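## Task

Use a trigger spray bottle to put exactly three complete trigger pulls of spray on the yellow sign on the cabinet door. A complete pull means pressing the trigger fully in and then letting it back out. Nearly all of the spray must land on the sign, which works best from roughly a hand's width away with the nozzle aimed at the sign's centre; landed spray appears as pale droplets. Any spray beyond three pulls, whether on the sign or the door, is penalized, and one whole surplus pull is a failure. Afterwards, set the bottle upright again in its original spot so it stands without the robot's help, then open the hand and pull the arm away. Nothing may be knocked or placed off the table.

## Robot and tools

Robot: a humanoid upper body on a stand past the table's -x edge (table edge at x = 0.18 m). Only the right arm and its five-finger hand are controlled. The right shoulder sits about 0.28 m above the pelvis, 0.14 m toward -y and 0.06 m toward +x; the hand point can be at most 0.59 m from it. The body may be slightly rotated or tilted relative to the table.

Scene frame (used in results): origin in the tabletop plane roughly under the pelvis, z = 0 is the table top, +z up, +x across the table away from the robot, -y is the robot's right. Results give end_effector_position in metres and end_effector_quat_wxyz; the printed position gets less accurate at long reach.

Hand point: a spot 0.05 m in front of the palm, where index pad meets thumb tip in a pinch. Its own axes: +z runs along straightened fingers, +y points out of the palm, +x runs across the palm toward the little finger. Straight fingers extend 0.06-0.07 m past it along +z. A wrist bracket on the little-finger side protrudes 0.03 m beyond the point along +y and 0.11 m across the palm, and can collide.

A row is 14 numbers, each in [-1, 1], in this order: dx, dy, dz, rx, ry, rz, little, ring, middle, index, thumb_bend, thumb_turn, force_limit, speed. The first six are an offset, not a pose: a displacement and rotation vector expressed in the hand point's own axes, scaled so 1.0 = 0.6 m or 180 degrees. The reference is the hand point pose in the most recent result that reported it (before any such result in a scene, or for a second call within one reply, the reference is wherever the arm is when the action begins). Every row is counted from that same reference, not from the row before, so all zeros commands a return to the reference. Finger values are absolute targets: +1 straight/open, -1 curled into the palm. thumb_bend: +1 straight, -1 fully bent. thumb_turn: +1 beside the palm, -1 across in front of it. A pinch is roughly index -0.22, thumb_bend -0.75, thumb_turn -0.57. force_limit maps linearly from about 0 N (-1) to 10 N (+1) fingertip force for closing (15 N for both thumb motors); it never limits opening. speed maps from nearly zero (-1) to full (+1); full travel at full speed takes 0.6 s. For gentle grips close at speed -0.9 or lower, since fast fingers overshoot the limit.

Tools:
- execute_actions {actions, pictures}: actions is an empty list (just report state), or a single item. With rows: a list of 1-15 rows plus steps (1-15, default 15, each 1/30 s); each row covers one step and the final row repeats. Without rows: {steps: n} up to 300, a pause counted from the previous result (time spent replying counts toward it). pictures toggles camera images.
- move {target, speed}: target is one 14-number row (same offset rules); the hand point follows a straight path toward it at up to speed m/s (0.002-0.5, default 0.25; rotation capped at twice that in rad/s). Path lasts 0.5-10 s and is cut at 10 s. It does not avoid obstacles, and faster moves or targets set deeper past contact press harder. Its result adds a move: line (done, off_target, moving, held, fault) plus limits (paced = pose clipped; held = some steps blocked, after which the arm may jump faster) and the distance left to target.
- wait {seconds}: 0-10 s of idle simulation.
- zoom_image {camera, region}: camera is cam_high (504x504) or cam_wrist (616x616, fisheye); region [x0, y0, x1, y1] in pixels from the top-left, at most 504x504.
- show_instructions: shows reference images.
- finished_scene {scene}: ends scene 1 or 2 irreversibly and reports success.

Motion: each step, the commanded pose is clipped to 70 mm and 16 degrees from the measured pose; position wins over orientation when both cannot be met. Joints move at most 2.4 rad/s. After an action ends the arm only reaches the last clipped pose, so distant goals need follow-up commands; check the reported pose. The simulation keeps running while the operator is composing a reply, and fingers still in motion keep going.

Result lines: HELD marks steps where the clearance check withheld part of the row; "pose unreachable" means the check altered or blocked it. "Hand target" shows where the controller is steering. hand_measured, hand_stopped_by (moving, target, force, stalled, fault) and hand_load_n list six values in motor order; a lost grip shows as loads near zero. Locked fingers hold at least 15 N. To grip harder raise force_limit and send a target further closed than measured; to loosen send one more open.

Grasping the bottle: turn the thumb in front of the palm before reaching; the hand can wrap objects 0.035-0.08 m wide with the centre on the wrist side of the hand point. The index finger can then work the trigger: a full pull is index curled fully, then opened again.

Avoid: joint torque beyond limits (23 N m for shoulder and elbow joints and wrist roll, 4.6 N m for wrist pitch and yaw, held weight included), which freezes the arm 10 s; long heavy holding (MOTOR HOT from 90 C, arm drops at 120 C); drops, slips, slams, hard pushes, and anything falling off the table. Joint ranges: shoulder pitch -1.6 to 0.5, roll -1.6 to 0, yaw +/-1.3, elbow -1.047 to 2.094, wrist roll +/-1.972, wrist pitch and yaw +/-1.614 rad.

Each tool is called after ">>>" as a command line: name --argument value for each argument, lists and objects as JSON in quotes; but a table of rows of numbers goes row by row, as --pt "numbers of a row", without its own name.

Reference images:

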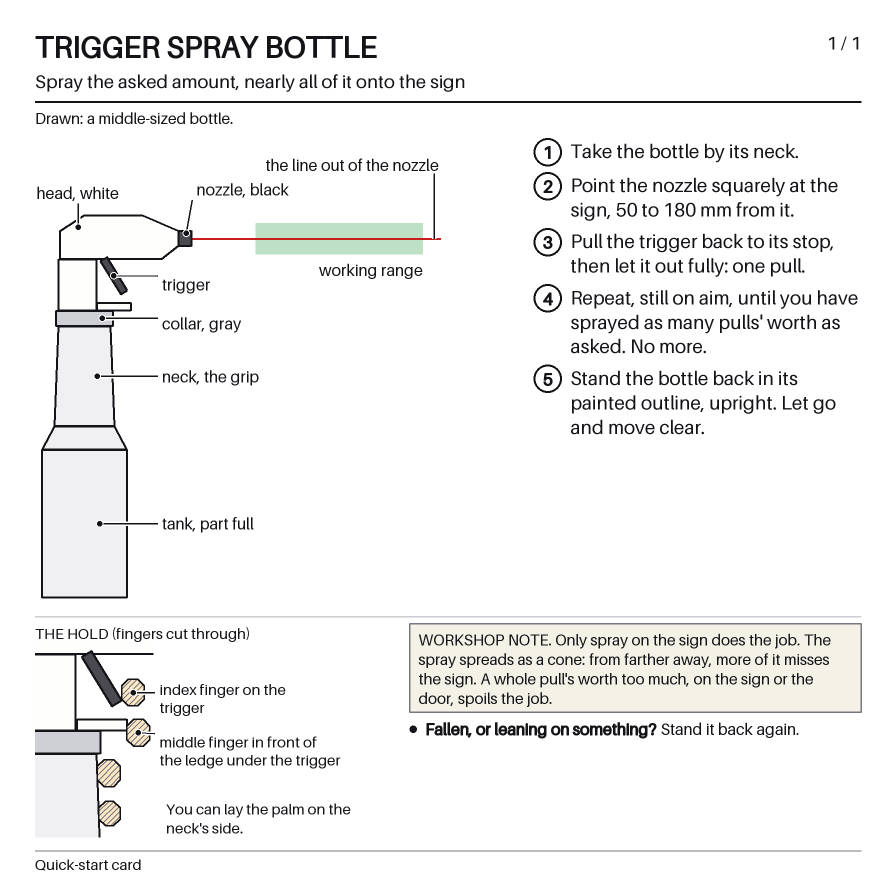

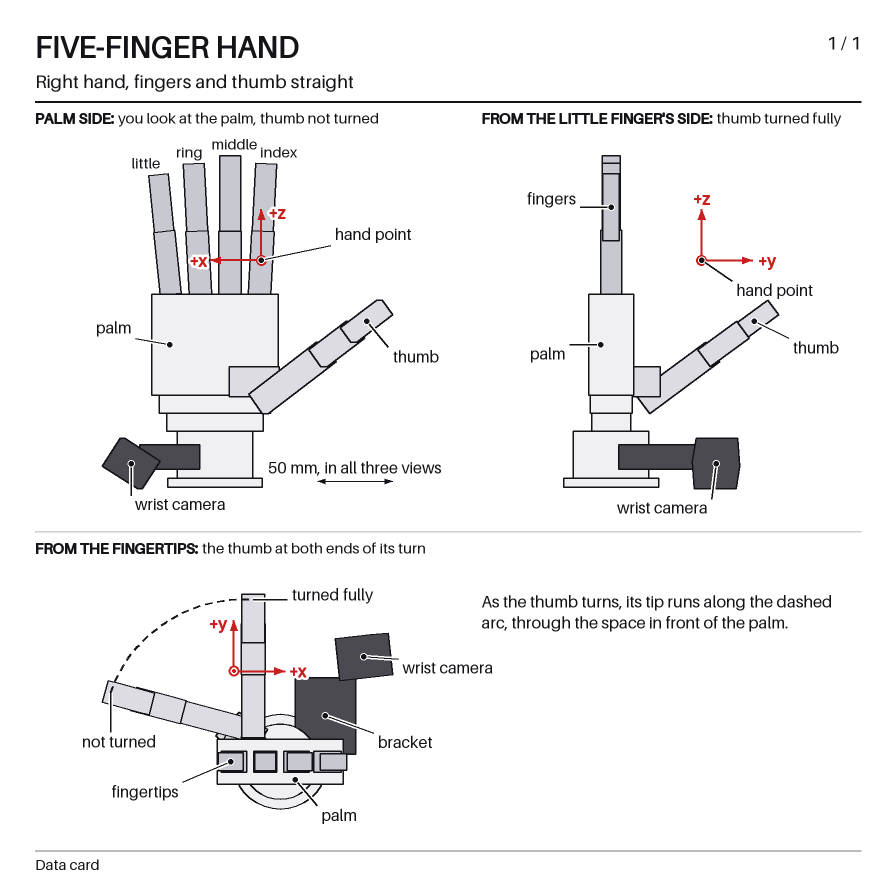

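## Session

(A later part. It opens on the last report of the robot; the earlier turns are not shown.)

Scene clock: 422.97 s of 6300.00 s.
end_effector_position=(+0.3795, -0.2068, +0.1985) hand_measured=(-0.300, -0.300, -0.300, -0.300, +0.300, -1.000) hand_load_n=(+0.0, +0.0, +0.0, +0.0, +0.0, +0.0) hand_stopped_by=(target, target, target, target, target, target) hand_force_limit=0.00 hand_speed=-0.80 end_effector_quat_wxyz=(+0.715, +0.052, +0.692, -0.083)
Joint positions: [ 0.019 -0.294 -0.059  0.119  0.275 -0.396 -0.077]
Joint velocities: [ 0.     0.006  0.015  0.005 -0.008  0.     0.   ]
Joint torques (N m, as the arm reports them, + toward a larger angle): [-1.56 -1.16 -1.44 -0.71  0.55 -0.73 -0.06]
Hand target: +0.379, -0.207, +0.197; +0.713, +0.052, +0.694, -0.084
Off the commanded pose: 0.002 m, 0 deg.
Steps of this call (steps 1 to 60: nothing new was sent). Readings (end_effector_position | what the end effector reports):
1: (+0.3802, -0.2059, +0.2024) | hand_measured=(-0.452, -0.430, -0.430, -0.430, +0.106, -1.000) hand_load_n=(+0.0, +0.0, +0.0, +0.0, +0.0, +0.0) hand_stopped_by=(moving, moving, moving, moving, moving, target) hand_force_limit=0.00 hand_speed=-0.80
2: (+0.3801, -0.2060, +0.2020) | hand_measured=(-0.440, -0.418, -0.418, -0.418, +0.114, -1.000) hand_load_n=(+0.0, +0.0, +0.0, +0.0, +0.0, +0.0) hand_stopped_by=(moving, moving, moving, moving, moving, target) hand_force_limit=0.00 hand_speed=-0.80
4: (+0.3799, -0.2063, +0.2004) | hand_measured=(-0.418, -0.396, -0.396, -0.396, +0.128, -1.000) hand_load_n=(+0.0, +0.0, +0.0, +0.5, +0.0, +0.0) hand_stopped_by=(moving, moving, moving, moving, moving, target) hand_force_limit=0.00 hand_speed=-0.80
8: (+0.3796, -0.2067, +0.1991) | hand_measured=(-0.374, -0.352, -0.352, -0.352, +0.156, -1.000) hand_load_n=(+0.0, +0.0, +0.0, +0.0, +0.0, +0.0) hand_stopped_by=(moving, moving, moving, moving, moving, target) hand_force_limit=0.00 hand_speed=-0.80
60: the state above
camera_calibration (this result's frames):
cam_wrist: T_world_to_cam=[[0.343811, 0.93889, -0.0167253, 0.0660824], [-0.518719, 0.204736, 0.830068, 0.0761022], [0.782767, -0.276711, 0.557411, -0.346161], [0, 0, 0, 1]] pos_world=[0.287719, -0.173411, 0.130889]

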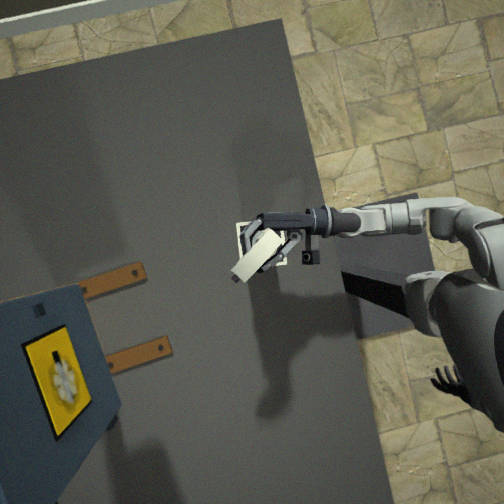

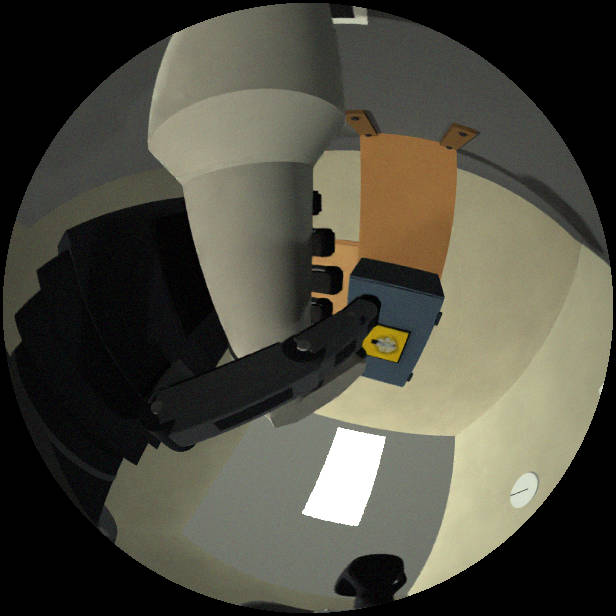

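>>> execute_actions --actions '[{"rows": [[0,0,0,0,0,0,1,1,1,1,1,-1,0.0,-0.3]], "steps": 15}]' --pictures false

>>> wait --seconds 1.0

>>> move --target '[0.0, -0.12, -0.06, 0, 0, 0, 1, 1, 1, 1, 1, -1, 0.0, -0.3]' --speed 0.08

>>> zoom_image --camera "cam_high" --region '[200, 190, 320, 310]'

Scene clock: 431.00 s of 6300.00 s.
end_effector_position=(+0.3795, -0.2068, +0.1984) hand_measured=(+0.162, +0.162, +0.162, +0.162, +0.592, -1.000) hand_load_n=(+0.0, +0.0, +0.0, +0.0, +0.0, +0.0) hand_stopped_by=(moving, moving, moving, moving, moving, target) hand_force_limit=0.00 hand_speed=-0.30 end_effector_quat_wxyz=(+0.715, +0.052, +0.692, -0.083)
Joint positions: [ 0.019 -0.294 -0.059  0.119  0.275 -0.396 -0.077]
Joint velocities: [ 0.005  0.003 -0.008  0.002  0.005  0.     0.   ]
Joint torques (N m, as the arm reports them, + toward a larger angle): [-1.73 -1.07 -1.5  -0.85  0.49 -0.75 -0.03]
Hand target: +0.379, -0.207, +0.198; +0.715, +0.052, +0.692, -0.083
Off the commanded pose: 0.000 m, 0 deg.
Steps of this call (steps 1 to 90: nothing new was sent; then 4.53 s passed at rest; steps 91 to 105: all 15 steps of this action). Readings (end_effector_position | what the end effector reports):
91: (+0.3795, -0.2068, +0.1985) | hand_measured=(-0.300, -0.300, -0.300, -0.300, +0.300, -1.000) hand_load_n=(+0.0, +0.0, +0.0, +0.0, +0.0, +0.0) hand_stopped_by=(moving, moving, moving, moving, moving, target) hand_force_limit=0.00 hand_speed=-0.30
92: (+0.3795, -0.2068, +0.1985) | hand_measured=(-0.300, -0.300, -0.300, -0.300, +0.300, -1.000) hand_load_n=(+0.0, +0.0, +0.0, +0.0, +0.0, +0.0) hand_stopped_by=(moving, moving, moving, moving, moving, target) hand_force_limit=0.00 hand_speed=-0.30
94: (+0.3795, -0.2068, +0.1984) | hand_measured=(-0.264, -0.264, -0.264, -0.264, +0.322, -1.000) hand_load_n=(+0.0, +0.0, +0.0, +0.0, +0.0, +0.0) hand_stopped_by=(moving, moving, moving, moving, moving, target) hand_force_limit=0.00 hand_speed=-0.30
98: (+0.3795, -0.2068, +0.1984) | hand_measured=(-0.110, -0.110, -0.110, -0.110, +0.420, -1.000) hand_load_n=(+0.0, +0.0, +0.0, +0.0, +0.0, +0.0) hand_stopped_by=(moving, moving, moving, moving, moving, target) hand_force_limit=0.00 hand_speed=-0.30
105: the state above

Scene clock: 432.00 s of 6300.00 s.
end_effector_position=(+0.3795, -0.2068, +0.1984) hand_measured=(+1.000, +1.000, +1.000, +1.000, +1.000, -1.000) hand_load_n=(+0.0, +0.0, +0.0, +0.0, +0.0, +0.0) hand_stopped_by=(target, target, target, target, target, target) hand_force_limit=0.00 hand_speed=-0.30 end_effector_quat_wxyz=(+0.715, +0.051, +0.692, -0.083)
Joint positions: [ 0.019 -0.294 -0.059  0.119  0.275 -0.396 -0.077]
Joint velocities: [ 0.     0.    -0.002  0.003  0.002  0.     0.   ]
Joint torques (N m, as the arm reports them, + toward a larger angle): [-1.66 -1.18 -1.52 -0.88  0.54 -0.76 -0.03]
Hand target: +0.379, -0.207, +0.198; +0.715, +0.052, +0.692, -0.083
Off the commanded pose: 0.000 m, 0 deg.
Steps of this call (steps 1 to 30: nothing new was sent). Readings (end_effector_position | what the end effector reports):
1: (+0.3795, -0.2068, +0.1984) | hand_measured=(+0.202, +0.202, +0.202, +0.202, +0.616, -1.000) hand_load_n=(+0.0, +0.0, +0.0, +0.0, +0.0, +0.0) hand_stopped_by=(moving, moving, moving, moving, moving, target) hand_force_limit=0.00 hand_speed=-0.30
2: (+0.3795, -0.2068, +0.1984) | hand_measured=(+0.240, +0.240, +0.240, +0.240, +0.642, -1.000) hand_load_n=(+0.0, +0.0, +0.0, +0.0, +0.0, +0.0) hand_stopped_by=(moving, moving, moving, moving, moving, target) hand_force_limit=0.00 hand_speed=-0.30
4: (+0.3795, -0.2068, +0.1984) | hand_measured=(+0.318, +0.318, +0.318, +0.318, +0.690, -1.000) hand_load_n=(+0.0, +0.0, +0.0, +0.0, +0.0, +0.0) hand_stopped_by=(moving, moving, moving, moving, moving, target) hand_force_limit=0.00 hand_speed=-0.30
8: (+0.3795, -0.2068, +0.1984) | hand_measured=(+0.474, +0.474, +0.474, +0.474, +0.788, -1.000) hand_load_n=(+0.0, +0.0, +0.0, +0.0, +0.0, +0.0) hand_stopped_by=(moving, moving, moving, moving, moving, target) hand_force_limit=0.00 hand_speed=-0.30
30: the state above
camera_calibration (this result's frames):
cam_wrist: T_world_to_cam=[[0.343721, 0.938923, -0.0167364, 0.066108], [-0.51871, 0.204686, 0.830086, 0.0760874], [0.782812, -0.276637, 0.557384, -0.346147], [0, 0, 0, 1]] pos_world=[0.287713, -0.173401, 0.130884]

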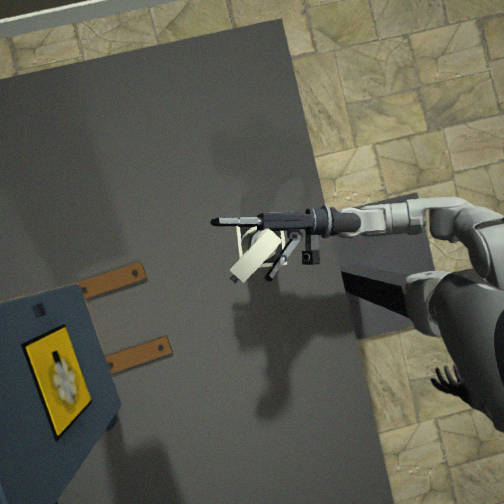

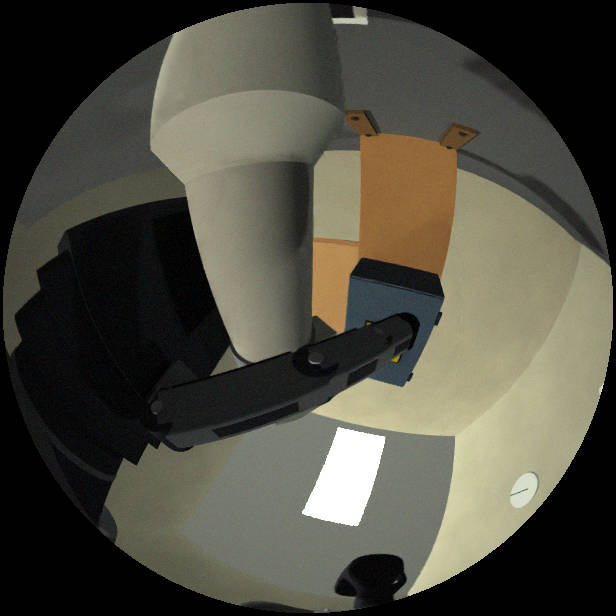

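Scene clock: 433.57 s of 6300.00 s.
end_effector_position=(+0.3301, -0.2679, +0.1962) hand_measured=(+1.000, +1.000, +1.000, +1.000, +1.000, -1.000) hand_load_n=(+0.0, +0.0, +0.0, +0.0, +0.0, +0.0) hand_stopped_by=(target, target, target, target, target, target) hand_force_limit=0.00 hand_speed=-0.30 end_effector_quat_wxyz=(+0.712, +0.053, +0.696, -0.078)
Joint positions: [ 0.17  -0.405 -0.206  0.219  0.509 -0.545  0.194]
Joint velocities: [ 0.003 -0.011  0.002  0.003 -0.006  0.     0.007]
Joint torques (N m, as the arm reports them, + toward a larger angle): [-0.53 -1.96 -2.25 -0.46  0.88 -0.82  0.06]
Hand target: +0.330, -0.269, +0.197; +0.713, +0.054, +0.695, -0.078
Off the commanded pose: 0.005 m, 1 deg.
move: off_target
camera_calibration (this result's frames):
cam_wrist: T_world_to_cam=[[0.339136, 0.940681, -0.0102972, 0.141149], [-0.512876, 0.194057, 0.836241, 0.0588881], [0.788635, -0.278318, 0.548265, -0.323765], [0, 0, 0, 1]] pos_world=[0.237666, -0.234314, 0.129718]

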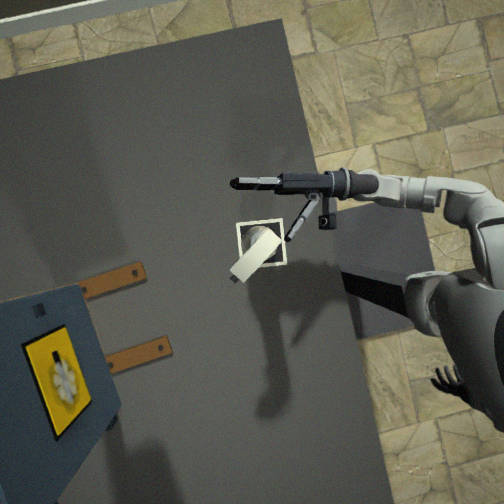

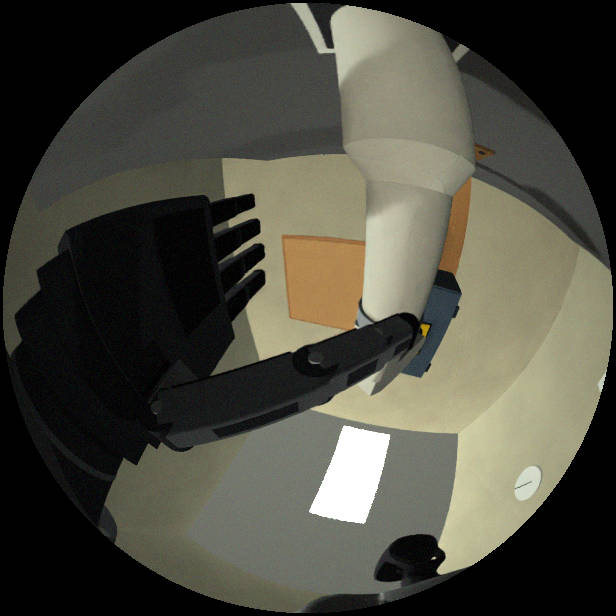

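Region (200, 190, 320, 310) of cam_high's 504x504 image, scaled by 4.200, with more detail than that image has.

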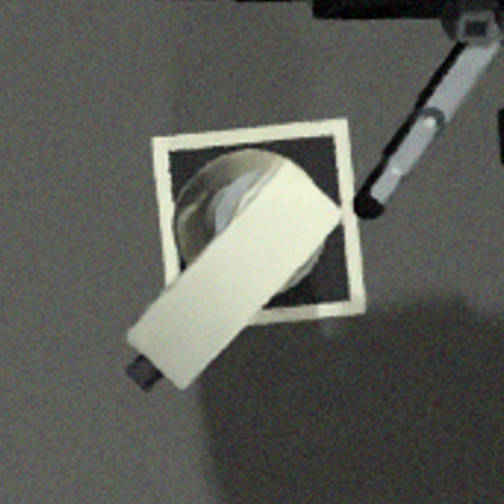

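>>> move --target '[-0.05, -0.12, -0.08, 0, 0, 0, 1, 1, 1, 1, 1, -1, 0.0, -0.3]' --speed 0.15

>>> finished_scene --scene 1

Scene clock: 439.97 s of 6300.00 s.
end_effector_position=(+0.2678, -0.3263, +0.2229) hand_measured=(+1.000, +1.000, +1.000, +1.000, +1.000, -1.000) hand_load_n=(+0.0, +0.0, +0.0, +0.0, +0.0, +0.0) hand_stopped_by=(target, target, target, target, target, target) hand_force_limit=0.00 hand_speed=-0.30 end_effector_quat_wxyz=(+0.709, +0.056, +0.699, -0.073)
Joint positions: [ 0.391 -0.528 -0.383  0.228  0.818 -0.569  0.491]
Joint velocities: [-0.011 -0.008  0.003  0.    -0.006  0.     0.009]
Joint torques (N m, as the arm reports them, + toward a larger angle): [ 0.74 -2.34 -2.78 -0.05  0.93 -0.71  0.09]
Hand target: +0.268, -0.327, +0.224; +0.710, +0.058, +0.698, -0.073
Off the commanded pose: 0.005 m, 1 deg.
After step 90, 2.43 s passed at rest.
move: off_target
camera_calibration (this result's frames):
cam_wrist: T_world_to_cam=[[0.33678, 0.941583, -0.000973583, 0.216328], [-0.506559, 0.182054, 0.842766, 0.0088682], [0.793711, -0.283333, 0.538279, -0.306255], [0, 0, 0, 1]] pos_world=[0.174715, -0.292077, 0.157587]

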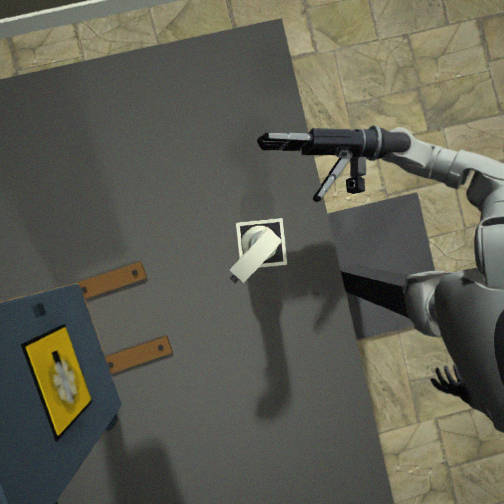

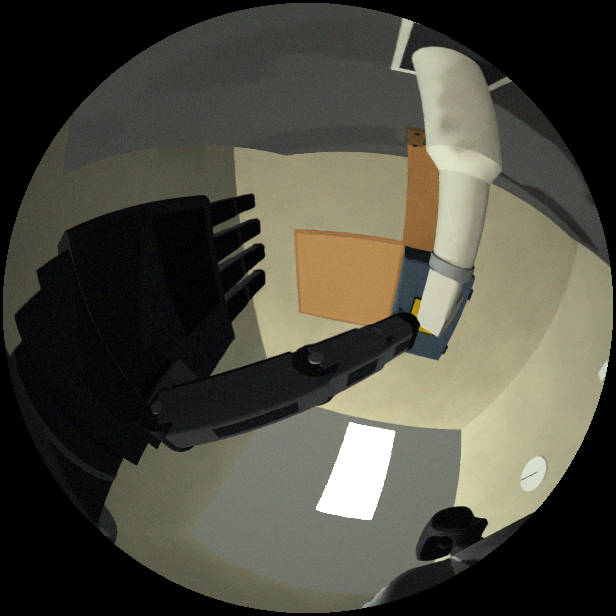

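The scene is finished: the task was done.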